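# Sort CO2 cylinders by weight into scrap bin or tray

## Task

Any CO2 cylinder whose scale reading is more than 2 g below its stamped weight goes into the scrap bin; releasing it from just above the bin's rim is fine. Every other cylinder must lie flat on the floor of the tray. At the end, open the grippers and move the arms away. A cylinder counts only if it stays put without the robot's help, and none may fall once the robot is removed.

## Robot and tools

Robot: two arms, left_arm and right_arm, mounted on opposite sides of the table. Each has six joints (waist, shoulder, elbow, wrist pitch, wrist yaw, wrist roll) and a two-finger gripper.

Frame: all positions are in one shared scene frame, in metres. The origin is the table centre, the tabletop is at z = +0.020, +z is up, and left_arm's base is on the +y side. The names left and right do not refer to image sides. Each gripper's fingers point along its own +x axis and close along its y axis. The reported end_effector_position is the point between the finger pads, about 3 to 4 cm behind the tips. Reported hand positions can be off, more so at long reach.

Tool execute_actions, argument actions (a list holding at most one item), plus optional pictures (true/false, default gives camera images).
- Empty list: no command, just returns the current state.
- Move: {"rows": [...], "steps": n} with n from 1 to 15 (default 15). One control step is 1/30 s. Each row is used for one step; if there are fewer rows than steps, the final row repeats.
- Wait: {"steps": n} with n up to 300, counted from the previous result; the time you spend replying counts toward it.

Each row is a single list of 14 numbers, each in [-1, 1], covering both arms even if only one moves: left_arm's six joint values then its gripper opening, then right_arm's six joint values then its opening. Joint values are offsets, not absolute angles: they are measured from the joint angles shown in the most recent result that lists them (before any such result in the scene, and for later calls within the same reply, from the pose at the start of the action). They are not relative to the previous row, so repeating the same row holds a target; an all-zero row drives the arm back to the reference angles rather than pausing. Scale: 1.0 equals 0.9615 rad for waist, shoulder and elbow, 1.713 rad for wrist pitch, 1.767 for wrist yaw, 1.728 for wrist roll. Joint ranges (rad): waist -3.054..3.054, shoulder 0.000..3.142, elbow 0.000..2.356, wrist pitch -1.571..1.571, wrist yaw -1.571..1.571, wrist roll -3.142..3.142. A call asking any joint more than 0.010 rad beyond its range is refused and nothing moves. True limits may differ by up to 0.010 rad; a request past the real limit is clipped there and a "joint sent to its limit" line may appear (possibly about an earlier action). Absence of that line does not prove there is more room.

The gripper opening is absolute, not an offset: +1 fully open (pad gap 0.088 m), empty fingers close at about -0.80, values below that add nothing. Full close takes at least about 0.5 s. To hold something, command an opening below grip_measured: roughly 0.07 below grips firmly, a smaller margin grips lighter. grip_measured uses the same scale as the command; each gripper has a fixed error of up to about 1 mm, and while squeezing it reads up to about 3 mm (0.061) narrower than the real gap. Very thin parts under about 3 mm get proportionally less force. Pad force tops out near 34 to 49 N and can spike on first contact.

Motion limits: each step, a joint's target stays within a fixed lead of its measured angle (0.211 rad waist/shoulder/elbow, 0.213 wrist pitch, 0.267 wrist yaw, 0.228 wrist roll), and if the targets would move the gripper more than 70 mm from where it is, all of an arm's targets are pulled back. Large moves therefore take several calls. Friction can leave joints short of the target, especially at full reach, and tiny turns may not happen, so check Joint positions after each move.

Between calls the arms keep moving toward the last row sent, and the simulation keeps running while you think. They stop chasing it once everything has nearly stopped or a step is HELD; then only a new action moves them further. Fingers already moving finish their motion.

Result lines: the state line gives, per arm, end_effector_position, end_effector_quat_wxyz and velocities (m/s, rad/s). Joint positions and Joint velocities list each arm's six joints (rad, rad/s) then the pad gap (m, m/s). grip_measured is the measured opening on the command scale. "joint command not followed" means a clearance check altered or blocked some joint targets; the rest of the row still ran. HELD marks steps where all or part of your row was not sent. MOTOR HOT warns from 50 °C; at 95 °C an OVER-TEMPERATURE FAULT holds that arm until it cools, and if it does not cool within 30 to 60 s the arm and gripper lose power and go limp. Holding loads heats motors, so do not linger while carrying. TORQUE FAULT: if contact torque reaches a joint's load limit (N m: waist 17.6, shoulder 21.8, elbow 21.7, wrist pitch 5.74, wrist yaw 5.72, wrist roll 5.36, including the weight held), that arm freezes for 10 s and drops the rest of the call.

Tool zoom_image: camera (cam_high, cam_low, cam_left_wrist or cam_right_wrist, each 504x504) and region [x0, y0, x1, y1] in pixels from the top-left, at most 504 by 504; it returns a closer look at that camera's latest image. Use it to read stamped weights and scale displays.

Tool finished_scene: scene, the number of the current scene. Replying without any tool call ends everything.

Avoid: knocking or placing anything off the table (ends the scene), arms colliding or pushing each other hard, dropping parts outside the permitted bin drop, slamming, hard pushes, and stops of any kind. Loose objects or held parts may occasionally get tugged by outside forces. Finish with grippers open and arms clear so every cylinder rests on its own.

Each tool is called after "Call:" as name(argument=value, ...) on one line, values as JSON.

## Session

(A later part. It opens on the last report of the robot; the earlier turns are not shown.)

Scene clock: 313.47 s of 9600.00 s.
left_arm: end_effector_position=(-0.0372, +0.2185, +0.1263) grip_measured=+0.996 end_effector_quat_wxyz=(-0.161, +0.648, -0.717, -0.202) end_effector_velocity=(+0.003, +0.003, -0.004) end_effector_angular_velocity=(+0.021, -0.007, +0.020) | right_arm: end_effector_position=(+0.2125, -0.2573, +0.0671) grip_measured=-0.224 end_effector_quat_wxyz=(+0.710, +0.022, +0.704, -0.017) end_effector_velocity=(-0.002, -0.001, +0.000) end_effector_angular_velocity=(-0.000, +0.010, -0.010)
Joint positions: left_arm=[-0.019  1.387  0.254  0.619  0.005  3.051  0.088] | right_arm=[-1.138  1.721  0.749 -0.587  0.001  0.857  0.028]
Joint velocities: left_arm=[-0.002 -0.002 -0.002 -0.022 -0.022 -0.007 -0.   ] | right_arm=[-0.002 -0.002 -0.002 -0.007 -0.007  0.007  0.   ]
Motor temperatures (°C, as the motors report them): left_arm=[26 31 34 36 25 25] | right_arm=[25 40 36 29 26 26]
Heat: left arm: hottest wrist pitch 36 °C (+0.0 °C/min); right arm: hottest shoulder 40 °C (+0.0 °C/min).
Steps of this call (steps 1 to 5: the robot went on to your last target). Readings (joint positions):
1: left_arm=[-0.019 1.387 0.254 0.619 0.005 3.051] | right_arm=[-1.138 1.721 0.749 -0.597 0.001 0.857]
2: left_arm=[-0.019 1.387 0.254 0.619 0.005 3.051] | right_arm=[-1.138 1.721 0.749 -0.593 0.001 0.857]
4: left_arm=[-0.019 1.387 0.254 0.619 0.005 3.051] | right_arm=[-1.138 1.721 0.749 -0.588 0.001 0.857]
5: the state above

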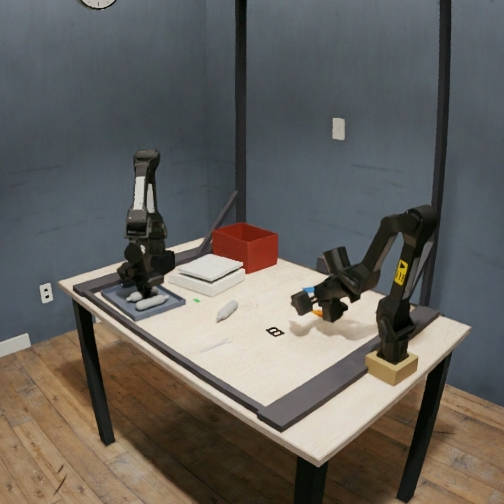

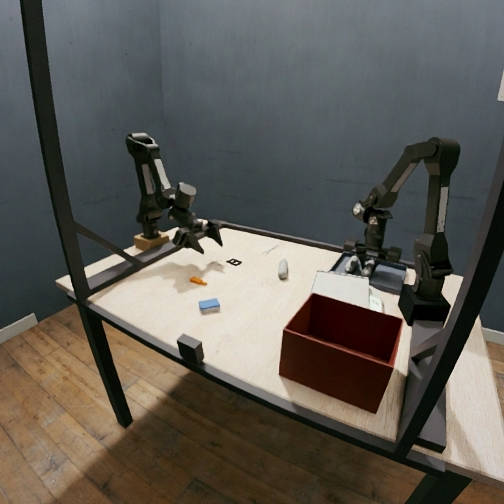

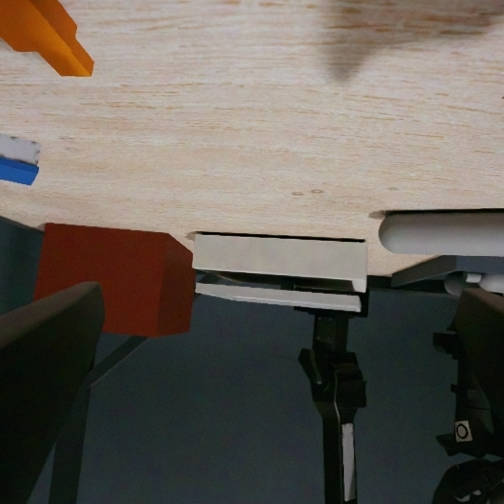

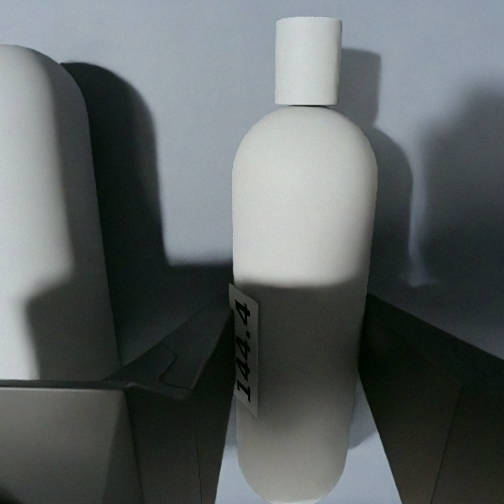

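Call:
execute_actions(actions=[{"rows": [[0,0,0,0,0,0,1, 0,0,0,0,0,0,-0.25],[0,0,0,0,0,0,1, 0,0,0,0,0,0,-0.21],[0,0,0,0,0,0,1, 0,0,0,0,0,0,-0.18],[0,0,0,0,0,0,1, 0,0,0,0,0,0,-0.15],[0,0,0,0,0,0,1, 0,0,0,0,0,0,-0.12],[0,0,0,0,0,0,1, 0,0,0,0,0,0,-0.07],[0,0,0,0,0,0,1, 0,0,0,0,0,0,0.0],[0,0,0,0,0,0,1, 0,0,0,0,0,0,0.09],[0,0,0,0,0,0,1, 0,0,0,0,0,0,0.17]], "steps": 10}])

Call:
execute_actions(actions=[{"rows": [[0,0,0,0,0,0,1, 0,-0.03,0.018,-0.018,0,0,0.17],[0,0,0,0,0,0,1, 0,-0.07,0.04,-0.050,0,0,0.17],[0,0,0,0,0,0,1, 0,-0.11,0.063,-0.086,0,0,0.17],[0,0,0,0,0,0,1, 0,-0.135,0.09,-0.120,0,0,0.17],[0,0,0,0,0,0,1, 0,-0.14,0.14,-0.155,0,0,0.17],[0,0,0,0,0,0,1, 0.02,-0.14,0.20,-0.19,0,0.005,0.17],[0,0,0,0,0,0,1, 0.07,-0.125,0.265,-0.219,0,0.02,0.22],[0,0,0,0,0,0,1, 0.135,-0.095,0.33,-0.238,0,0.045,0.28],[0,0,0,0,0,0,1, 0.20,-0.055,0.395,-0.25,0,0.07,0.34],[0,0,0,0,0,0,1, 0.265,-0.01,0.46,-0.25,0,0.095,0.4],[0,0,0,0,0,0,1, 0.33,0.04,0.525,-0.25,0,0.12,0.45],[0,0,0,0,0,0,1, 0.395,0.10,0.59,-0.25,0,0.145,0.5],[0,0,0,0,0,0,1, 0.46,0.16,0.655,-0.25,0,0.168,0.5],[0,0,0,0,0,0,1, 0.525,0.225,0.72,-0.25,0,0.185,0.5],[0,0,0,0,0,0,1, 0.742,0.513,1.0,-0.25,0,0.193,0.5]], "steps": 15}], pictures=false)

Call:
execute_actions(actions=[{"steps": 20}])

Scene clock: 329.43 s of 9600.00 s.
left_arm: end_effector_position=(-0.0372, +0.2185, +0.1263) grip_measured=+0.996 end_effector_quat_wxyz=(-0.161, +0.648, -0.717, -0.202) end_effector_velocity=(+0.001, +0.002, -0.004) end_effector_angular_velocity=(+0.023, +0.006, +0.023) | right_arm: end_effector_position=(+0.2125, -0.2573, +0.0670) grip_measured=+0.058 end_effector_quat_wxyz=(+0.710, +0.022, +0.704, -0.017) end_effector_velocity=(+0.003, -0.001, +0.000) end_effector_angular_velocity=(-0.000, -0.011, +0.015)
Joint positions: left_arm=[-0.019  1.387  0.254  0.619  0.005  3.051  0.088] | right_arm=[-1.138  1.721  0.748 -0.586  0.001  0.857  0.042]
Joint velocities: left_arm=[-0.007  0.002  0.002 -0.022 -0.022 -0.022 -0.   ] | right_arm=[-0.007 -0.002 -0.002  0.007  0.007 -0.022  0.064]
Motor temperatures (°C, as the motors report them): left_arm=[26 31 34 36 25 25] | right_arm=[25 39 35 29 26 26]
Heat: left arm: hottest wrist pitch 36 °C (+0.0 °C/min); right arm: hottest shoulder 39 °C (-2.0 °C/min).
Steps of this call (steps 1 to 30: the robot went on to your last target; steps 31 to 90: nothing new was sent; then 12.63 s passed at rest; steps 91 to 100: all 10 steps of this action). Readings (joint positions):
91: left_arm=[-0.019 1.387 0.254 0.619 0.005 3.051] | right_arm=[-1.138 1.721 0.748 -0.586 0.001 0.857]
92: left_arm=[-0.019 1.387 0.254 0.619 0.005 3.051] | right_arm=[-1.138 1.721 0.748 -0.586 0.001 0.857]
94: left_arm=[-0.019 1.387 0.254 0.619 0.005 3.051] | right_arm=[-1.138 1.721 0.748 -0.586 0.001 0.857]
98: left_arm=[-0.019 1.387 0.254 0.619 0.005 3.051] | right_arm=[-1.138 1.721 0.748 -0.586 0.001 0.857]
100: the state above

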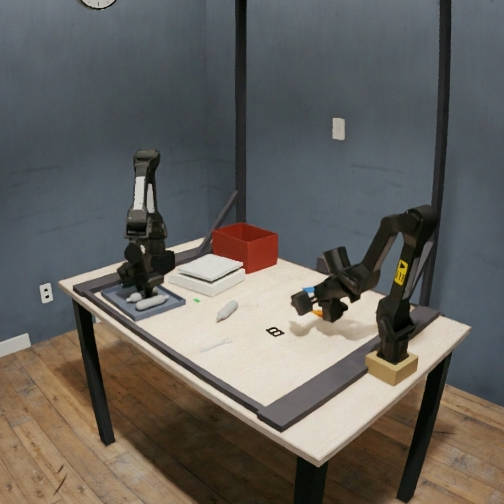

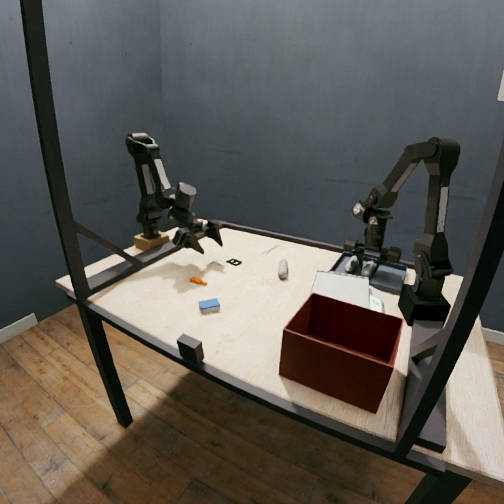

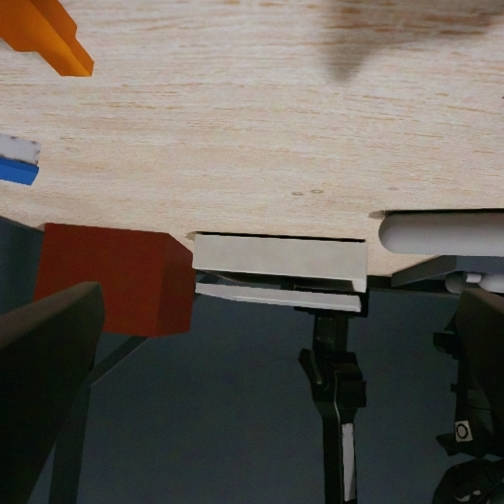

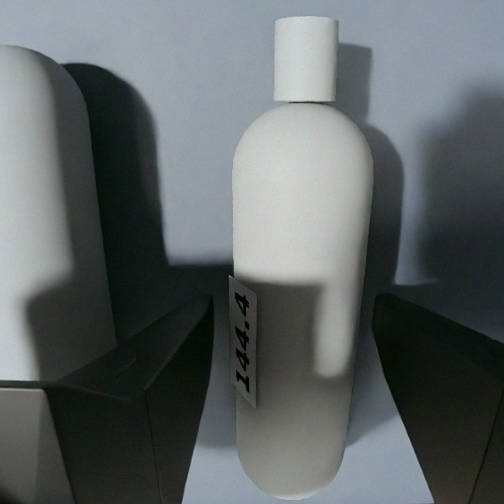

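Scene clock: 329.93 s of 9600.00 s.
left_arm: end_effector_position=(-0.0372, +0.2185, +0.1263) grip_measured=+0.996 end_effector_quat_wxyz=(-0.161, +0.648, -0.717, -0.202) end_effector_velocity=(+0.000, +0.001, -0.002) end_effector_angular_velocity=(+0.006, -0.011, +0.000) | right_arm: end_effector_position=(+0.1758, -0.1219, +0.1668) grip_measured=+0.462 end_effector_quat_wxyz=(+0.719, +0.001, +0.693, +0.047) end_effector_velocity=(-0.291, +0.514, -0.059) end_effector_angular_velocity=(+0.065, +0.024, +0.651)
Joint positions: left_arm=[-0.019  1.387  0.254  0.619  0.005  3.051  0.088] | right_arm=[-0.778  1.811  1.311 -0.994  0.005  1.097  0.062]
Joint velocities: left_arm=[-0.002 -0.002 -0.002 -0.007 -0.007  0.007 -0.   ] | right_arm=[ 1.375  1.321  1.419 -0.051  0.007  0.725  0.021]
Motor temperatures (°C, as the motors report them): left_arm=[26 31 34 36 25 25] | right_arm=[25 39 35 29 26 26]
Heat: left arm: hottest wrist pitch 36 °C (+0.0 °C/min); right arm: hottest shoulder 39 °C (-2.0 °C/min).
Steps of this call (steps 1 to 15: all 15 steps of this action). Readings (joint positions):
1: left_arm=[-0.019 1.387 0.254 0.619 0.005 3.051] | right_arm=[-1.138 1.720 0.749 -0.589 0.001 0.857]
2: left_arm=[-0.019 1.387 0.254 0.619 0.005 3.051] | right_arm=[-1.138 1.713 0.754 -0.608 0.001 0.857]
4: left_arm=[-0.019 1.387 0.254 0.619 0.005 3.051] | right_arm=[-1.138 1.674 0.774 -0.689 0.001 0.857]
8: left_arm=[-0.019 1.387 0.254 0.619 0.005 3.051] | right_arm=[-1.109 1.618 0.923 -0.888 0.005 0.880]
15: the state above

Scene clock: 330.60 s of 9600.00 s.
left_arm: end_effector_position=(-0.0372, +0.2185, +0.1263) grip_measured=+0.996 end_effector_quat_wxyz=(-0.161, +0.648, -0.717, -0.202) end_effector_velocity=(+0.000, -0.000, +0.000) end_effector_angular_velocity=(+0.003, +0.002, +0.008) | right_arm: end_effector_position=(+0.0632, -0.0057, +0.1218) grip_measured=+0.497 end_effector_quat_wxyz=(+0.702, -0.097, +0.693, +0.134) end_effector_velocity=(+0.002, -0.002, +0.000) end_effector_angular_velocity=(-0.007, +0.007, +0.000)
Joint positions: left_arm=[-0.019  1.387  0.254  0.619  0.005  3.051  0.088] | right_arm=[-0.426  2.205  1.701 -1.013 -0.     1.186  0.063]
Joint velocities: left_arm=[-0.002 -0.002  0.002 -0.007 -0.007 -0.007  0.   ] | right_arm=[-0.007 -0.002 -0.002 -0.007 -0.007 -0.007 -0.   ]
Motor temperatures (°C, as the motors report them): left_arm=[26 31 34 36 25 25] | right_arm=[25 39 35 29 26 26]
Heat: left arm: hottest wrist pitch 36 °C (+0.0 °C/min); right arm: hottest shoulder 39 °C (-2.0 °C/min).
Steps of this call (steps 1 to 20: the robot went on to your last target). Readings (joint positions):
1: left_arm=[-0.019 1.387 0.254 0.619 0.005 3.051] | right_arm=[-0.732 1.856 1.358 -0.997 0.005 1.118]
2: left_arm=[-0.019 1.387 0.254 0.619 0.005 3.051] | right_arm=[-0.688 1.900 1.401 -1.000 0.005 1.134]
4: left_arm=[-0.019 1.387 0.254 0.619 0.005 3.051] | right_arm=[-0.603 1.985 1.486 -1.004 0.005 1.154]
8: left_arm=[-0.019 1.387 0.254 0.619 0.005 3.051] | right_arm=[-0.458 2.148 1.653 -1.003 -0.000 1.177]
20: the state above

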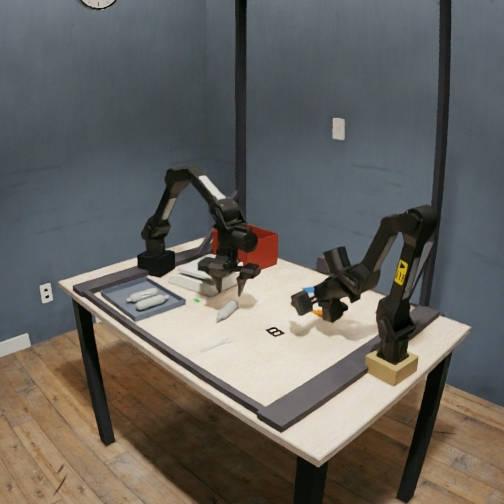

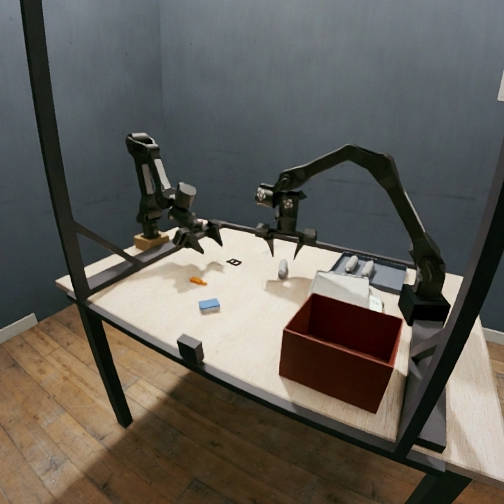

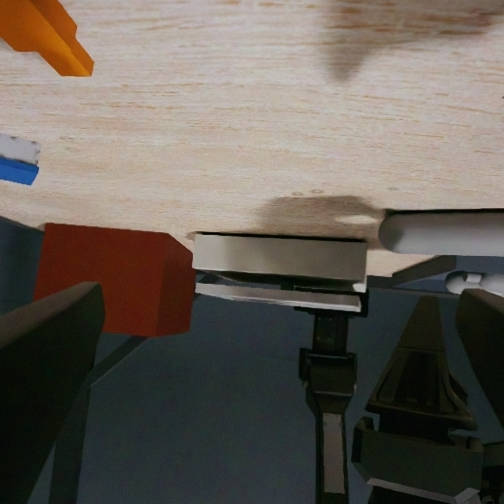

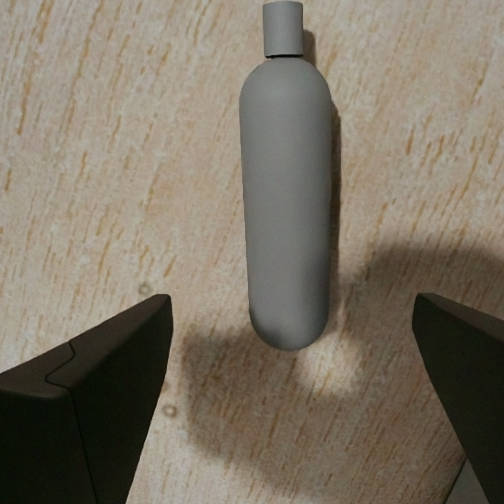

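Call:
execute_actions(actions=[{"rows": [[0,0,0,0,0,0,1, -0.005,0.010,0,0.005,0,-0.007,0.5],[0,0,0,0,0,0,1, -0.012,0.025,0,0.012,0,-0.016,0.5],[0,0,0,0,0,0,1, -0.020,0.043,0,0.021,0,-0.026,0.48],[0,0,0,0,0,0,1, -0.028,0.062,0,0.030,0,-0.036,0.45],[0,0,0,0,0,0,1, -0.036,0.082,0,0.039,0,-0.045,0.42],[0,0,0,0,0,0,1, -0.043,0.101,0,0.048,0,-0.051,0.38],[0,0,0,0,0,0,1, -0.048,0.118,0,0.055,0,-0.054,0.34],[0,0,0,0,0,0,1, -0.050,0.131,0,0.061,0,-0.054,0.29],[0,0,0,0,0,0,1, -0.050,0.141,0,0.064,0,-0.054,0.24],[0,0,0,0,0,0,1, -0.050,0.148,0,0.0665,0,-0.054,0.19],[0,0,0,0,0,0,1, -0.050,0.151,0,0.0665,0,-0.054,0.14],[0,0,0,0,0,0,1, -0.050,0.151,0,0.0665,0,-0.054,0.09],[0,0,0,0,0,0,1, -0.050,0.151,0,0.0665,0,-0.054,0.05]], "steps": 15}], pictures=false)

Call:
execute_actions(actions=[{"steps": 3}], pictures=false)

Call:
execute_actions(actions=[{"rows": [[0,0,0,0,0,0,1, 0,0,0,0,0,0,-0.01],[0,0,0,0,0,0,1, 0,0,0,0,0,0,-0.07],[0,0,0,0,0,0,1, 0,0,0,0,0,0,-0.12],[0,0,0,0,0,0,1, 0,0,0,0,0,0,-0.16],[0,0,0,0,0,0,1, 0,0,0,0,0,0,-0.20],[0,0,0,0,0,0,1, 0,0,0,0,0,0,-0.24],[0,0,0,0,0,0,1, 0,0,0,0,0,0,-0.27],[0,0,0,0,0,0,1, 0,0,0,0,0,0,-0.30]], "steps": 10}])

Scene clock: 339.70 s of 9600.00 s.
left_arm: end_effector_position=(-0.0372, +0.2185, +0.1263) grip_measured=+0.996 end_effector_quat_wxyz=(-0.161, +0.648, -0.717, -0.202) end_effector_velocity=(+0.001, +0.003, -0.004) end_effector_angular_velocity=(+0.022, +0.000, +0.008) | right_arm: end_effector_position=(+0.0857, +0.0025, +0.0651) grip_measured=+0.102 end_effector_quat_wxyz=(+0.698, -0.120, +0.693, +0.137) end_effector_velocity=(-0.001, +0.008, +0.001) end_effector_angular_velocity=(+0.037, +0.003, +0.025)
Joint positions: left_arm=[-0.019  1.387  0.254  0.619  0.005  3.051  0.088] | right_arm=[-0.476  2.344  1.701 -0.904 -0.     1.098  0.044]
Joint velocities: left_arm=[-0.002 -0.002 -0.002 -0.022 -0.007 -0.007 -0.   ] | right_arm=[ 0.002 -0.002 -0.002  0.037 -0.007 -0.022 -0.029]
Motor temperatures (°C, as the motors report them): left_arm=[26 31 34 37 25 25] | right_arm=[25 41 36 29 26 26]
Heat: left arm: hottest wrist pitch 37 °C (+1.0 °C/min); right arm: hottest shoulder 41 °C (-1.0 °C/min).
Steps of this call (steps 1 to 15: the robot went on to your last target; steps 16 to 90: nothing new was sent; then 5.60 s passed at rest; steps 91 to 105: all 15 steps of this action). Readings (joint positions):
91: left_arm=[-0.019 1.387 0.254 0.619 0.005 3.051] | right_arm=[-0.426 2.205 1.701 -1.013 -0.000 1.186]
92: left_arm=[-0.019 1.387 0.254 0.619 0.005 3.051] | right_arm=[-0.426 2.206 1.701 -1.011 -0.000 1.183]
94: left_arm=[-0.019 1.387 0.254 0.619 0.005 3.051] | right_arm=[-0.431 2.216 1.701 -0.990 -0.000 1.160]
98: left_arm=[-0.019 1.387 0.254 0.619 0.005 3.051] | right_arm=[-0.457 2.274 1.701 -0.938 -0.000 1.114]
105: the state above

Scene clock: 339.80 s of 9600.00 s.
left_arm: end_effector_position=(-0.0372, +0.2185, +0.1263) grip_measured=+0.996 end_effector_quat_wxyz=(-0.161, +0.648, -0.717, -0.202) end_effector_velocity=(+0.000, -0.000, +0.002) end_effector_angular_velocity=(-0.017, +0.005, +0.008) | right_arm: end_effector_position=(+0.0858, +0.0034, +0.0651) grip_measured=+0.067 end_effector_quat_wxyz=(+0.698, -0.119, +0.692, +0.138) end_effector_velocity=(-0.001, -0.005, +0.000) end_effector_angular_velocity=(-0.021, +0.009, +0.005)
Joint positions: left_arm=[-0.019  1.387  0.254  0.619  0.005  3.051  0.088] | right_arm=[-0.476  2.344  1.701 -0.9   -0.     1.097  0.042]
Joint velocities: left_arm=[-0.002 -0.002 -0.007  0.022 -0.007 -0.007 -0.   ] | right_arm=[-0.002 -0.002 -0.002 -0.022 -0.007 -0.007 -0.009]
Motor temperatures (°C, as the motors report them): left_arm=[26 31 34 37 25 25] | right_arm=[25 41 36 29 26 26]
Heat: left arm: hottest wrist pitch 37 °C (+1.0 °C/min); right arm: hottest shoulder 41 °C (-1.0 °C/min).
Steps of this call (steps 1 to 3: the robot went on to your last target). Readings (joint positions):
1: left_arm=[-0.019 1.387 0.254 0.619 0.005 3.051] | right_arm=[-0.476 2.344 1.701 -0.903 -0.000 1.098]
2: left_arm=[-0.019 1.387 0.254 0.619 0.005 3.051] | right_arm=[-0.476 2.344 1.701 -0.901 -0.000 1.097]
3: the state above

Scene clock: 340.13 s of 9600.00 s.
left_arm: end_effector_position=(-0.0372, +0.2185, +0.1263) grip_measured=+0.996 end_effector_quat_wxyz=(-0.161, +0.648, -0.717, -0.202) end_effector_velocity=(+0.000, -0.000, +0.000) end_effector_angular_velocity=(+0.003, +0.002, +0.008) | right_arm: end_effector_position=(+0.0858, +0.0034, +0.0651) grip_measured=-0.223 end_effector_quat_wxyz=(+0.698, -0.119, +0.692, +0.138) end_effector_velocity=(-0.005, -0.005, +0.000) end_effector_angular_velocity=(-0.020, +0.024, +0.010)
Joint positions: left_arm=[-0.019  1.387  0.254  0.619  0.005  3.051  0.088] | right_arm=[-0.476  2.344  1.701 -0.9   -0.     1.097  0.028]
Joint velocities: left_arm=[-0.002 -0.002  0.002 -0.007 -0.007 -0.007 -0.   ] | right_arm=[ 0.002 -0.002 -0.002 -0.022 -0.022 -0.007 -0.   ]
Motor temperatures (°C, as the motors report them): left_arm=[26 31 34 37 25 25] | right_arm=[25 41 36 29 26 26]
Heat: left arm: hottest wrist pitch 37 °C (+1.0 °C/min); right arm: hottest shoulder 41 °C (-1.0 °C/min).
Steps of this call (steps 1 to 10: all 10 steps of this action). Readings (joint positions):
1: left_arm=[-0.019 1.387 0.254 0.619 0.005 3.051] | right_arm=[-0.476 2.344 1.701 -0.900 -0.000 1.097]
2: left_arm=[-0.019 1.387 0.254 0.619 0.005 3.051] | right_arm=[-0.476 2.344 1.701 -0.900 -0.000 1.097]
4: left_arm=[-0.019 1.387 0.254 0.619 0.005 3.051] | right_arm=[-0.476 2.344 1.701 -0.900 -0.000 1.097]
8: left_arm=[-0.019 1.387 0.254 0.619 0.005 3.051] | right_arm=[-0.476 2.344 1.701 -0.900 -0.000 1.097]
10: the state above

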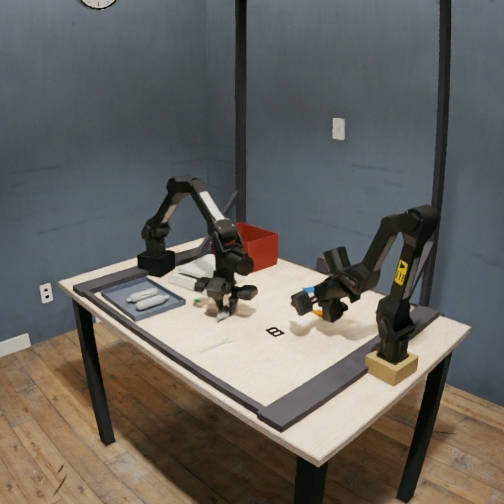

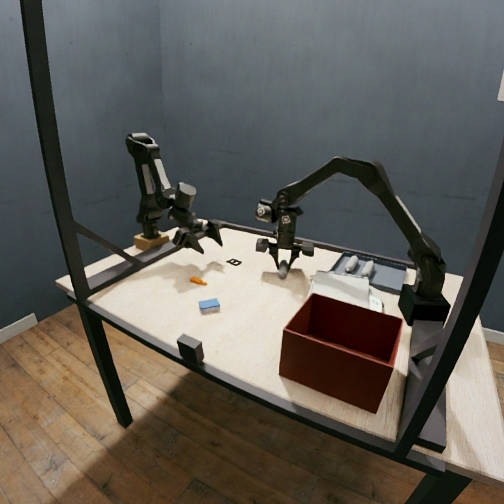

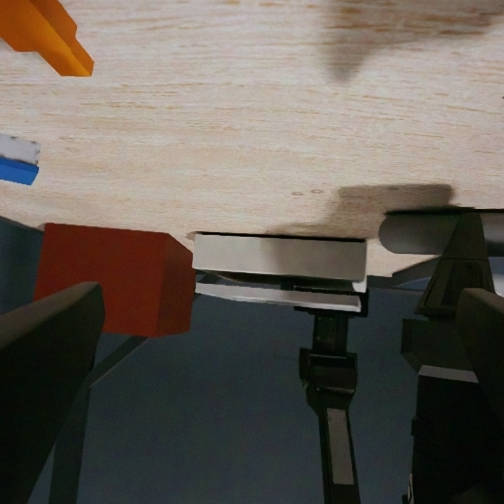

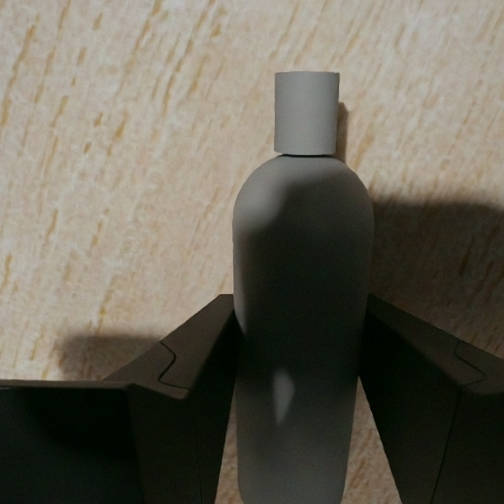

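Call:
execute_actions(actions=[{"rows": [[0,0,0,0,0,0,1, 0,-0.02,0,-0.011,0,0,-0.3],[0,0,0,0,0,0,1, 0,-0.06,0,-0.034,0,0,-0.3],[0,0,0,0,0,0,1, 0,-0.12,0,-0.067,0,-0.01,-0.3],[0,0,0,0,0,0,1, 0.01,-0.185,-0.02,-0.093,0,-0.04,-0.3],[0,0,0,0,0,0,1, 0.03,-0.25,-0.07,-0.101,0,-0.08,-0.3],[0,0,0,0,0,0,1, 0.06,-0.315,-0.135,-0.101,0,-0.125,-0.3],[0,0,0,0,0,0,1, 0.10,-0.38,-0.2,-0.101,0,-0.17,-0.3],[0,0,0,0,0,0,1, 0.145,-0.445,-0.265,-0.101,0,-0.215,-0.3],[0,0,0,0,0,0,1, 0.19,-0.51,-0.33,-0.101,0,-0.26,-0.3],[0,0,0,0,0,0,1, 0.235,-0.575,-0.395,-0.101,0,-0.305,-0.3],[0,0,0,0,0,0,1, 0.28,-0.64,-0.46,-0.101,0,-0.35,-0.3],[0,0,0,0,0,0,1, 0.325,-0.705,-0.525,-0.101,0,-0.395,-0.3],[0,0,0,0,0,0,1, 0.37,-0.77,-0.59,-0.095,0,-0.44,-0.3],[0,0,0,0,0,0,1, 0.415,-0.835,-0.655,-0.075,0,-0.485,-0.3],[0,0,0,0,0,0,1, 0.465,-0.909,-0.868,-0.026,0,-1.0,-0.3]], "steps": 15}], pictures=false)

Call:
execute_actions(actions=[{"steps": 14}], pictures=false)

Call:
execute_actions(actions=[{"rows": [[0,0,0,0,0,0,1, 0,0,0,0,0,-0.55,-0.3]], "steps": 15}], pictures=false)

Call:
execute_actions(actions=[{"steps": 6}])

Scene clock: 349.17 s of 9600.00 s.
left_arm: end_effector_position=(-0.0372, +0.2185, +0.1263) grip_measured=+0.996 end_effector_quat_wxyz=(-0.161, +0.648, -0.717, -0.202) end_effector_velocity=(-0.001, +0.002, -0.003) end_effector_angular_velocity=(+0.012, +0.001, +0.003) | right_arm: end_effector_position=(-0.0299, -0.1321, +0.1684) grip_measured=-0.223 end_effector_quat_wxyz=(+0.564, -0.424, +0.556, +0.439) end_effector_velocity=(-0.404, -0.394, +0.040) end_effector_angular_velocity=(+0.743, +0.125, +3.506)
Joint positions: left_arm=[-0.019  1.387  0.254  0.619  0.005  3.051  0.088] | right_arm=[-0.147  1.736  1.228 -1.038  0.001  0.48   0.028]
Joint velocities: left_arm=[-0.007  0.002 -0.002 -0.007 -0.007 -0.007  0.   ] | right_arm=[ 1.536 -1.726 -1.888  0.916 -0.007 -1.971 -0.   ]
Motor temperatures (°C, as the motors report them): left_arm=[26 31 34 37 25 25] | right_arm=[25 45 35 29 26 26]
Heat: left arm: hottest wrist pitch 37 °C (+1.0 °C/min); right arm: hottest shoulder 45 °C (+2.0 °C/min).
From where the robot then was, a joint's target lay farther than a number of 1.0 reaches, so one or more steps of this call were cut to that.
Steps of this call (steps 1 to 15: the robot went on to your last target; steps 16 to 90: nothing new was sent; then 5.53 s passed at rest; steps 91 to 105: all 15 steps of this action). Readings (joint positions):
91: left_arm=[-0.019 1.387 0.254 0.619 0.005 3.051] | right_arm=[-0.476 2.343 1.701 -0.901 -0.000 1.097]
92: left_arm=[-0.019 1.387 0.254 0.619 0.005 3.051] | right_arm=[-0.476 2.339 1.701 -0.907 -0.000 1.097]
94: left_arm=[-0.019 1.387 0.254 0.619 0.005 3.051] | right_arm=[-0.475 2.308 1.696 -0.972 -0.000 1.083]
98: left_arm=[-0.019 1.387 0.254 0.619 0.005 3.051] | right_arm=[-0.438 2.117 1.575 -1.046 0.006 0.890]
105: the state above

Scene clock: 349.63 s of 9600.00 s.
left_arm: end_effector_position=(-0.0372, +0.2185, +0.1263) grip_measured=+0.996 end_effector_quat_wxyz=(-0.161, +0.648, -0.717, -0.202) end_effector_velocity=(+0.004, +0.001, -0.000) end_effector_angular_velocity=(+0.003, +0.002, +0.017) | right_arm: end_effector_position=(-0.0401, -0.2147, +0.1470) grip_measured=-0.223 end_effector_quat_wxyz=(+0.274, -0.649, +0.266, +0.658) end_effector_velocity=(-0.001, -0.006, +0.001) end_effector_angular_velocity=(+0.003, -0.010, +1.968)
Joint positions: left_arm=[-0.019  1.387  0.254  0.619  0.005  3.051  0.088] | right_arm=[-0.029  1.482  0.874 -0.946 -0.001 -0.447  0.028]
Joint velocities: left_arm=[ 0.007 -0.007 -0.002 -0.007 -0.007 -0.007 -0.   ] | right_arm=[-0.002 -0.022 -0.017 -0.007 -0.022 -1.971 -0.   ]
Motor temperatures (°C, as the motors report them): left_arm=[26 31 34 37 25 25] | right_arm=[25 45 35 29 26 26]
Heat: left arm: hottest wrist pitch 37 °C (+1.0 °C/min); right arm: hottest shoulder 45 °C (+2.0 °C/min).
Steps of this call (steps 1 to 14: the robot went on to your last target). Readings (joint positions):
1: left_arm=[-0.019 1.387 0.254 0.619 0.005 3.051] | right_arm=[-0.098 1.679 1.166 -1.004 -0.003 0.414]
2: left_arm=[-0.019 1.387 0.254 0.619 0.005 3.051] | right_arm=[-0.060 1.622 1.108 -0.979 -0.008 0.346]
4: left_arm=[-0.019 1.387 0.254 0.619 0.005 3.051] | right_arm=[-0.026 1.526 0.999 -0.965 -0.010 0.214]
8: left_arm=[-0.019 1.387 0.254 0.619 0.005 3.051] | right_arm=[-0.029 1.486 0.888 -0.955 -0.001 -0.050]
14: the state above

Scene clock: 350.13 s of 9600.00 s.
left_arm: end_effector_position=(-0.0372, +0.2185, +0.1263) grip_measured=+0.996 end_effector_quat_wxyz=(-0.161, +0.648, -0.717, -0.202) end_effector_velocity=(+0.003, +0.003, -0.004) end_effector_angular_velocity=(+0.020, -0.020, +0.013) | right_arm: end_effector_position=(-0.0401, -0.2147, +0.1471) grip_measured=-0.223 end_effector_quat_wxyz=(-0.036, -0.704, -0.047, +0.708) end_effector_velocity=(+0.000, -0.006, -0.000) end_effector_angular_velocity=(-0.024, +0.005, +0.528)
Joint positions: left_arm=[-0.019  1.387  0.254  0.619  0.005  3.051  0.088] | right_arm=[-0.029  1.482  0.874 -0.946 -0.001 -1.347  0.028]
Joint velocities: left_arm=[-0.002 -0.002 -0.002 -0.022 -0.022  0.007 -0.   ] | right_arm=[-0.007 -0.002 -0.002 -0.022 -0.022 -0.535 -0.   ]
Motor temperatures (°C, as the motors report them): left_arm=[26 31 34 37 25 25] | right_arm=[25 45 35 29 26 26]
Heat: left arm: hottest wrist pitch 37 °C (+1.0 °C/min); right arm: hottest shoulder 45 °C (+2.0 °C/min).
Steps of this call (steps 1 to 15: all 15 steps of this action). Readings (joint positions):
1: left_arm=[-0.019 1.387 0.254 0.619 0.005 3.051] | right_arm=[-0.029 1.482 0.874 -0.946 -0.001 -0.513]
2: left_arm=[-0.019 1.387 0.254 0.619 0.005 3.051] | right_arm=[-0.029 1.482 0.874 -0.946 -0.001 -0.579]
4: left_arm=[-0.019 1.387 0.254 0.619 0.005 3.051] | right_arm=[-0.029 1.482 0.874 -0.946 -0.001 -0.711]
8: left_arm=[-0.019 1.387 0.254 0.619 0.005 3.051] | right_arm=[-0.029 1.482 0.874 -0.946 -0.001 -0.975]
15: the state above

Scene clock: 350.33 s of 9600.00 s.
left_arm: end_effector_position=(-0.0372, +0.2185, +0.1263) grip_measured=+0.996 end_effector_quat_wxyz=(-0.161, +0.648, -0.717, -0.202) end_effector_velocity=(+0.000, -0.000, +0.001) end_effector_angular_velocity=(-0.007, +0.004, +0.008) | right_arm: end_effector_position=(-0.0401, -0.2147, +0.1471) grip_measured=-0.223 end_effector_quat_wxyz=(-0.050, -0.703, -0.061, +0.707) end_effector_velocity=(-0.002, -0.002, +0.001) end_effector_angular_velocity=(-0.009, +0.019, +0.049)
Joint positions: left_arm=[-0.019  1.387  0.254  0.619  0.005  3.051  0.088] | right_arm=[-0.029  1.482  0.874 -0.946 -0.001 -1.388  0.028]
Joint velocities: left_arm=[-0.002 -0.002 -0.002  0.007 -0.007 -0.007 -0.   ] | right_arm=[-0.002 -0.002  0.002 -0.007 -0.022 -0.051  0.   ]
Motor temperatures (°C, as the motors report them): left_arm=[26 31 34 37 25 25] | right_arm=[25 45 35 29 26 26]
Heat: left arm: hottest wrist pitch 37 °C (+1.0 °C/min); right arm: hottest shoulder 45 °C (+2.0 °C/min).
Steps of this call (steps 1 to 6: the robot went on to your last target). Readings (joint positions):
1: left_arm=[-0.019 1.387 0.254 0.619 0.005 3.051] | right_arm=[-0.029 1.482 0.874 -0.946 -0.001 -1.361]
2: left_arm=[-0.019 1.387 0.254 0.619 0.005 3.051] | right_arm=[-0.029 1.482 0.874 -0.946 -0.001 -1.372]
4: left_arm=[-0.019 1.387 0.254 0.619 0.005 3.051] | right_arm=[-0.029 1.482 0.874 -0.946 -0.001 -1.383]
6: the state above

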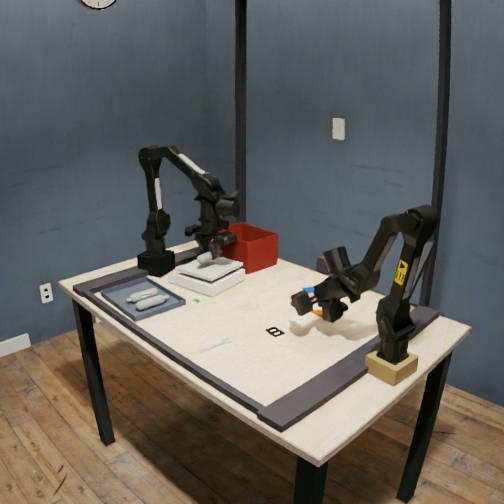

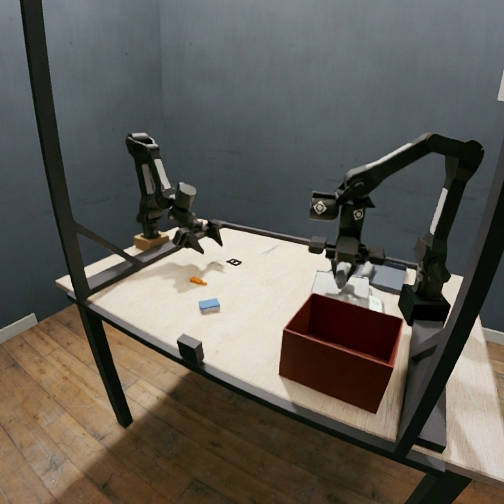

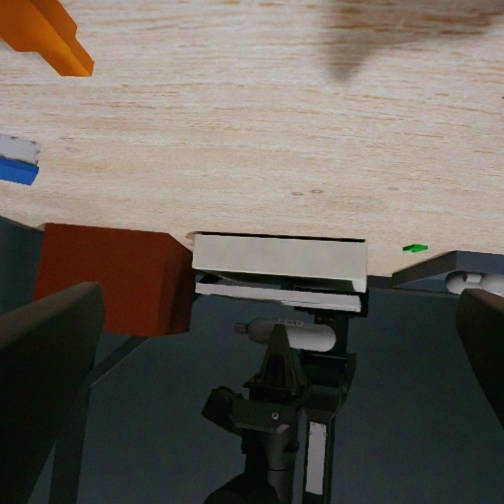

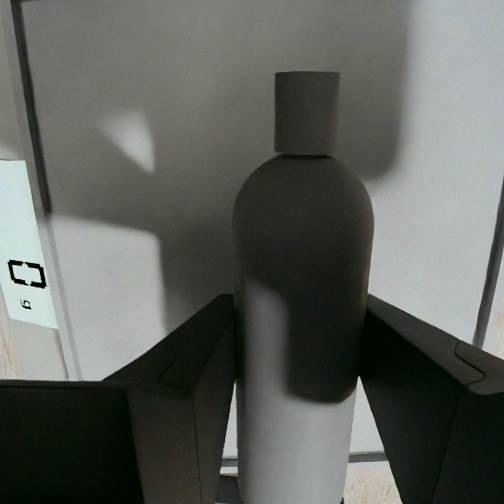

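Call:
zoom_image(camera="cam_left_wrist", region=[255, 305, 325, 350])

Region (255, 305, 325, 350) of cam_left_wrist's 504x504 image, scaled by 7.200, with more detail than that image has; it fills the top 324 rows of this view, and the rest is white.

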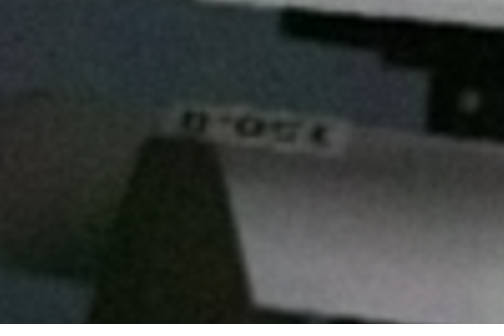

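Call:
execute_actions(actions=[{"rows": [[0,0,0,0,0,0,1, 0,0,-0.012,0.007,0,0,-0.3],[0,0,0,0,0,0,1, 0,0,-0.029,0.016,0,0,-0.3],[0,0,0,0,0,0,1, 0,0,-0.048,0.027,0,0,-0.3],[0,0,0,0,0,0,1, 0,0,-0.067,0.037,0,0,-0.3],[0,0,0,0,0,0,1, 0,0,-0.085,0.047,0,0,-0.3],[0,0,0,0,0,0,1, 0,0,-0.099,0.055,0,0,-0.3],[0,0,0,0,0,0,1, 0,0,-0.109,0.060,0,0,-0.3],[0,0,0,0,0,0,1, 0,0,-0.115,0.062,0,0,-0.3]], "steps": 14}], pictures=false)

Call:
execute_actions(actions=[{"rows": [[0,0,0,0,0,0,1, 0,0,0,0,0,0,-0.24],[0,0,0,0,0,0,1, 0,0,0,0,0,0,-0.20],[0,0,0,0,0,0,1, 0,0,0,0,0,0,-0.17],[0,0,0,0,0,0,1, 0,0,0,0,0,0,-0.14],[0,0,0,0,0,0,1, 0,0,0,0,0,0,-0.10],[0,0,0,0,0,0,1, 0,0,0,0,0,0,-0.04],[0,0,0,0,0,0,1, 0,0,0,0,0,0,0.06],[0,0,0,0,0,0,1, 0,-0.010,0.014,-0.008,0,0,0.16],[0,0,0,0,0,0,1, 0,-0.020,0.035,-0.024,0,0,0.25],[0,0,0,0,0,0,1, 0,-0.031,0.058,-0.043,0,0,0.3],[0,0,0,0,0,0,1, 0,-0.041,0.080,-0.061,0,0,0.3],[0,0,0,0,0,0,1, 0,-0.049,0.097,-0.075,0,0,0.3],[0,0,0,0,0,0,1, 0,-0.054,0.107,-0.084,0,0,0.3],[0,0,0,0,0,0,1, 0,-0.055,0.11,-0.087,0,0,0.3]], "steps": 15}], pictures=false)

Call:
execute_actions(actions=[{"steps": 24}])

Scene clock: 357.63 s of 9600.00 s.
left_arm: end_effector_position=(-0.0372, +0.2185, +0.1263) grip_measured=+0.996 end_effector_quat_wxyz=(-0.161, +0.648, -0.717, -0.202) end_effector_velocity=(+0.000, +0.000, -0.000) end_effector_angular_velocity=(-0.000, +0.016, +0.015) | right_arm: end_effector_position=(-0.0365, -0.2248, +0.1234) grip_measured=-0.223 end_effector_quat_wxyz=(-0.052, -0.703, -0.063, +0.707) end_effector_velocity=(-0.001, +0.001, -0.000) end_effector_angular_velocity=(+0.005, +0.009, +0.005)
Joint positions: left_arm=[-0.019  1.387  0.254  0.619  0.005  3.051  0.088] | right_arm=[-0.029  1.482  0.771 -0.844 -0.001 -1.392  0.028]
Joint velocities: left_arm=[-0.002  0.002 -0.002  0.007 -0.007 -0.022 -0.   ] | right_arm=[-0.002 -0.002 -0.002  0.007 -0.007 -0.007 -0.   ]
Motor temperatures (°C, as the motors report them): left_arm=[26 31 34 37 25 25] | right_arm=[25 43 35 29 26 26]
Heat: left arm: hottest wrist pitch 37 °C (+1.0 °C/min); right arm: hottest shoulder 43 °C (+1.0 °C/min).
Steps of this call (steps 1 to 30: the robot went on to your last target; steps 31 to 90: nothing new was sent; then 3.83 s passed at rest; steps 91 to 104: all 14 steps of this action). Readings (joint positions):
91: left_arm=[-0.019 1.387 0.254 0.619 0.005 3.051] | right_arm=[-0.029 1.482 0.874 -0.946 -0.001 -1.392]
92: left_arm=[-0.019 1.387 0.254 0.619 0.005 3.051] | right_arm=[-0.029 1.482 0.870 -0.940 -0.001 -1.392]
94: left_arm=[-0.019 1.387 0.254 0.619 0.005 3.051] | right_arm=[-0.029 1.482 0.853 -0.914 -0.001 -1.392]
98: left_arm=[-0.019 1.387 0.254 0.619 0.005 3.051] | right_arm=[-0.029 1.482 0.794 -0.866 -0.001 -1.392]
104: the state above

Scene clock: 358.13 s of 9600.00 s.
left_arm: end_effector_position=(-0.0372, +0.2185, +0.1263) grip_measured=+0.996 end_effector_quat_wxyz=(-0.161, +0.648, -0.717, -0.202) end_effector_velocity=(+0.000, +0.001, -0.002) end_effector_angular_velocity=(+0.009, +0.015, +0.015) | right_arm: end_effector_position=(-0.0372, -0.2229, +0.1501) grip_measured=+0.275 end_effector_quat_wxyz=(-0.052, -0.703, -0.063, +0.707) end_effector_velocity=(-0.015, +0.048, +0.117) end_effector_angular_velocity=(+0.263, +0.085, +0.005)
Joint positions: left_arm=[-0.019  1.387  0.254  0.619  0.005  3.051  0.088] | right_arm=[-0.029  1.443  0.853 -0.965 -0.001 -1.392  0.052]
Joint velocities: left_arm=[-0.002 -0.002 -0.002 -0.007 -0.007 -0.022 -0.   ] | right_arm=[-0.002 -0.208  0.31  -0.242  0.007 -0.007  0.013]
Motor temperatures (°C, as the motors report them): left_arm=[26 31 34 37 25 25] | right_arm=[25 43 35 29 26 26]
Heat: left arm: hottest wrist pitch 37 °C (+1.0 °C/min); right arm: hottest shoulder 43 °C (+1.0 °C/min).
Steps of this call (steps 1 to 15: all 15 steps of this action). Readings (joint positions):
1: left_arm=[-0.019 1.387 0.254 0.619 0.005 3.051] | right_arm=[-0.029 1.482 0.771 -0.844 -0.001 -1.392]
2: left_arm=[-0.019 1.387 0.254 0.619 0.005 3.051] | right_arm=[-0.029 1.482 0.771 -0.844 -0.001 -1.392]
4: left_arm=[-0.019 1.387 0.254 0.619 0.005 3.051] | right_arm=[-0.029 1.482 0.771 -0.844 -0.001 -1.392]
8: left_arm=[-0.019 1.387 0.254 0.619 0.005 3.051] | right_arm=[-0.029 1.482 0.771 -0.845 -0.001 -1.392]
15: the state above

Scene clock: 358.93 s of 9600.00 s.
left_arm: end_effector_position=(-0.0372, +0.2185, +0.1263) grip_measured=+0.996 end_effector_quat_wxyz=(-0.161, +0.648, -0.717, -0.202) end_effector_velocity=(-0.001, +0.001, -0.000) end_effector_angular_velocity=(+0.003, +0.002, +0.003) | right_arm: end_effector_position=(-0.0369, -0.2236, +0.1556) grip_measured=+0.297 end_effector_quat_wxyz=(-0.053, -0.703, -0.062, +0.706) end_effector_velocity=(+0.001, +0.001, -0.001) end_effector_angular_velocity=(+0.005, -0.006, +0.019)
Joint positions: left_arm=[-0.019  1.387  0.254  0.619  0.005  3.051  0.088] | right_arm=[-0.029  1.434  0.869 -0.991 -0.001 -1.392  0.054]
Joint velocities: left_arm=[-0.007 -0.007 -0.002 -0.007 -0.007 -0.007 -0.   ] | right_arm=[-0.002  0.002 -0.002  0.007  0.007 -0.022 -0.   ]
Motor temperatures (°C, as the motors report them): left_arm=[26 31 34 37 25 25] | right_arm=[25 43 35 29 26 26]
Heat: left arm: hottest wrist pitch 37 °C (+1.0 °C/min); right arm: hottest shoulder 43 °C (+1.0 °C/min).
Steps of this call (steps 1 to 24: the robot went on to your last target). Readings (joint positions):
1: left_arm=[-0.019 1.387 0.254 0.619 0.005 3.051] | right_arm=[-0.029 1.438 0.862 -0.972 -0.001 -1.392]
2: left_arm=[-0.019 1.387 0.254 0.619 0.005 3.051] | right_arm=[-0.029 1.435 0.866 -0.978 -0.001 -1.392]
4: left_arm=[-0.019 1.387 0.254 0.619 0.005 3.051] | right_arm=[-0.029 1.434 0.869 -0.986 -0.001 -1.392]
8: left_arm=[-0.019 1.387 0.254 0.619 0.005 3.051] | right_arm=[-0.029 1.434 0.869 -0.990 -0.001 -1.392]
24: the state above

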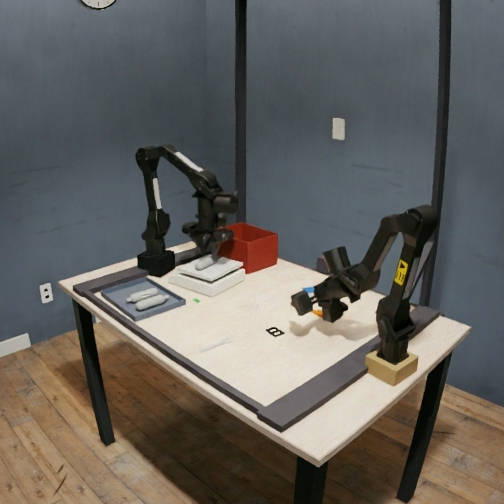

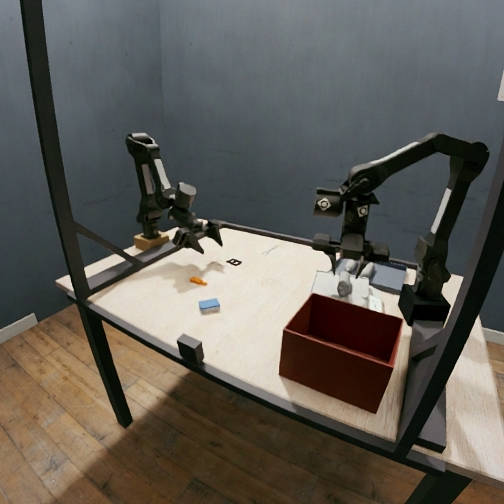

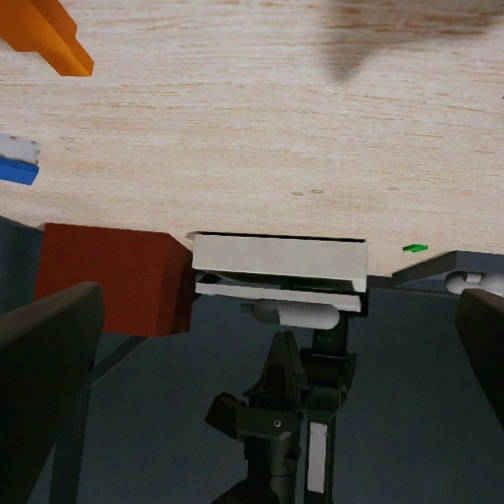

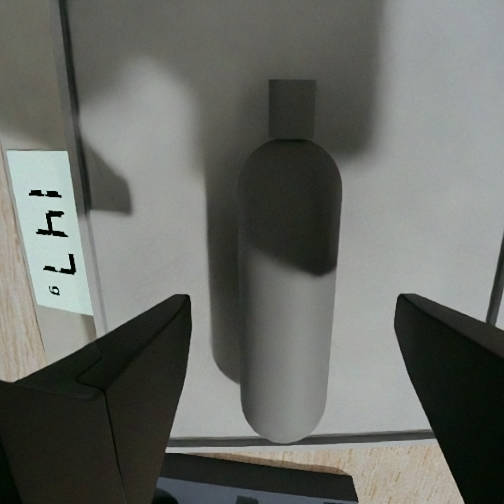

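Call:
execute_actions(actions=[])

Scene clock: 365.40 s of 9600.00 s.
left_arm: end_effector_position=(-0.0372, +0.2185, +0.1263) grip_measured=+0.996 end_effector_quat_wxyz=(-0.161, +0.648, -0.717, -0.202) end_effector_velocity=(-0.000, +0.002, -0.003) end_effector_angular_velocity=(+0.017, -0.005, -0.008) | right_arm: end_effector_position=(-0.0369, -0.2236, +0.1556) grip_measured=+0.297 end_effector_quat_wxyz=(-0.053, -0.703, -0.062, +0.706) end_effector_velocity=(-0.000, -0.007, -0.000) end_effector_angular_velocity=(-0.028, +0.013, +0.020)
Joint positions: left_arm=[-0.019  1.387  0.254  0.619  0.005  3.051  0.088] | right_arm=[-0.029  1.434  0.869 -0.991 -0.001 -1.392  0.054]
Joint velocities: left_arm=[ 0.002 -0.002  0.002 -0.022  0.007  0.007 -0.   ] | right_arm=[-0.002 -0.007 -0.007 -0.022 -0.022 -0.022 -0.   ]
Motor temperatures (°C, as the motors report them): left_arm=[26 31 34 37 25 25] | right_arm=[25 42 36 29 26 26]
Heat: left arm: hottest wrist pitch 37 °C (+1.0 °C/min); right arm: hottest shoulder 42 °C (+1.0 °C/min).
Steps of this call (steps 1 to 15: the robot went on to your last target; steps 16 to 90: nothing new was sent; then 3.47 s passed at rest). Readings (joint positions):
1: left_arm=[-0.019 1.387 0.254 0.619 0.005 3.051] | right_arm=[-0.029 1.434 0.869 -0.991 -0.001 -1.392]
2: left_arm=[-0.019 1.387 0.254 0.619 0.005 3.051] | right_arm=[-0.029 1.434 0.869 -0.991 -0.001 -1.392]
4: left_arm=[-0.019 1.387 0.254 0.619 0.005 3.051] | right_arm=[-0.029 1.434 0.869 -0.991 -0.001 -1.392]
8: left_arm=[-0.019 1.387 0.254 0.619 0.005 3.051] | right_arm=[-0.029 1.434 0.869 -0.991 -0.001 -1.392]
90: the state above
All arms were judged still, so your last target was given up. Only a new action makes them travel on or press farther. Fingers that are still opening or closing keep moving.

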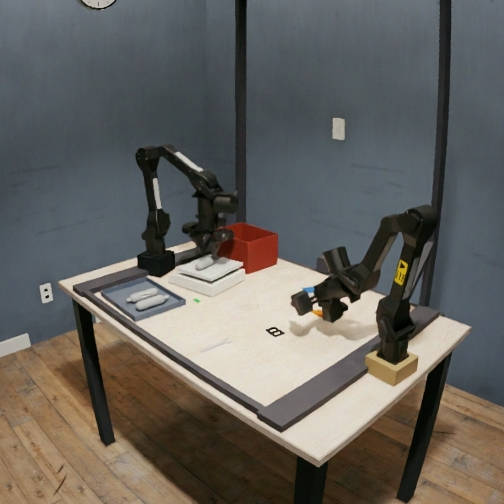

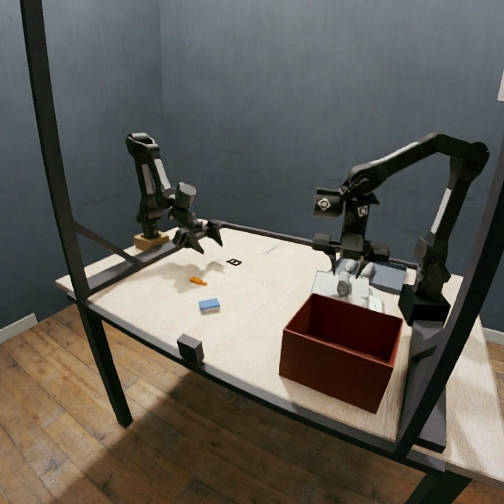

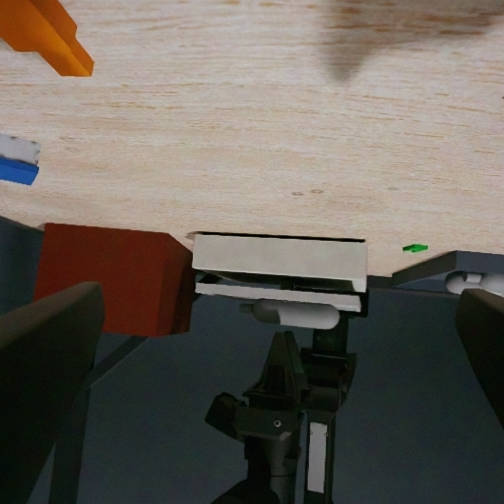

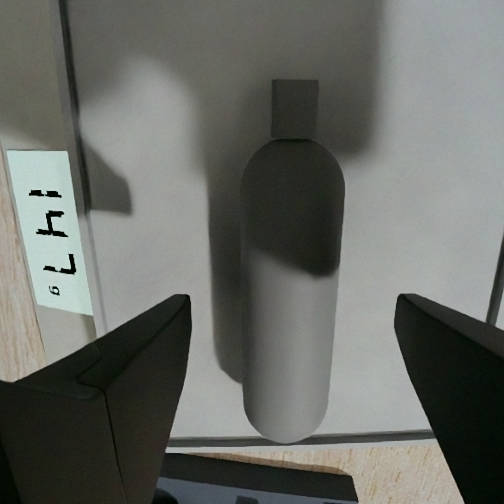

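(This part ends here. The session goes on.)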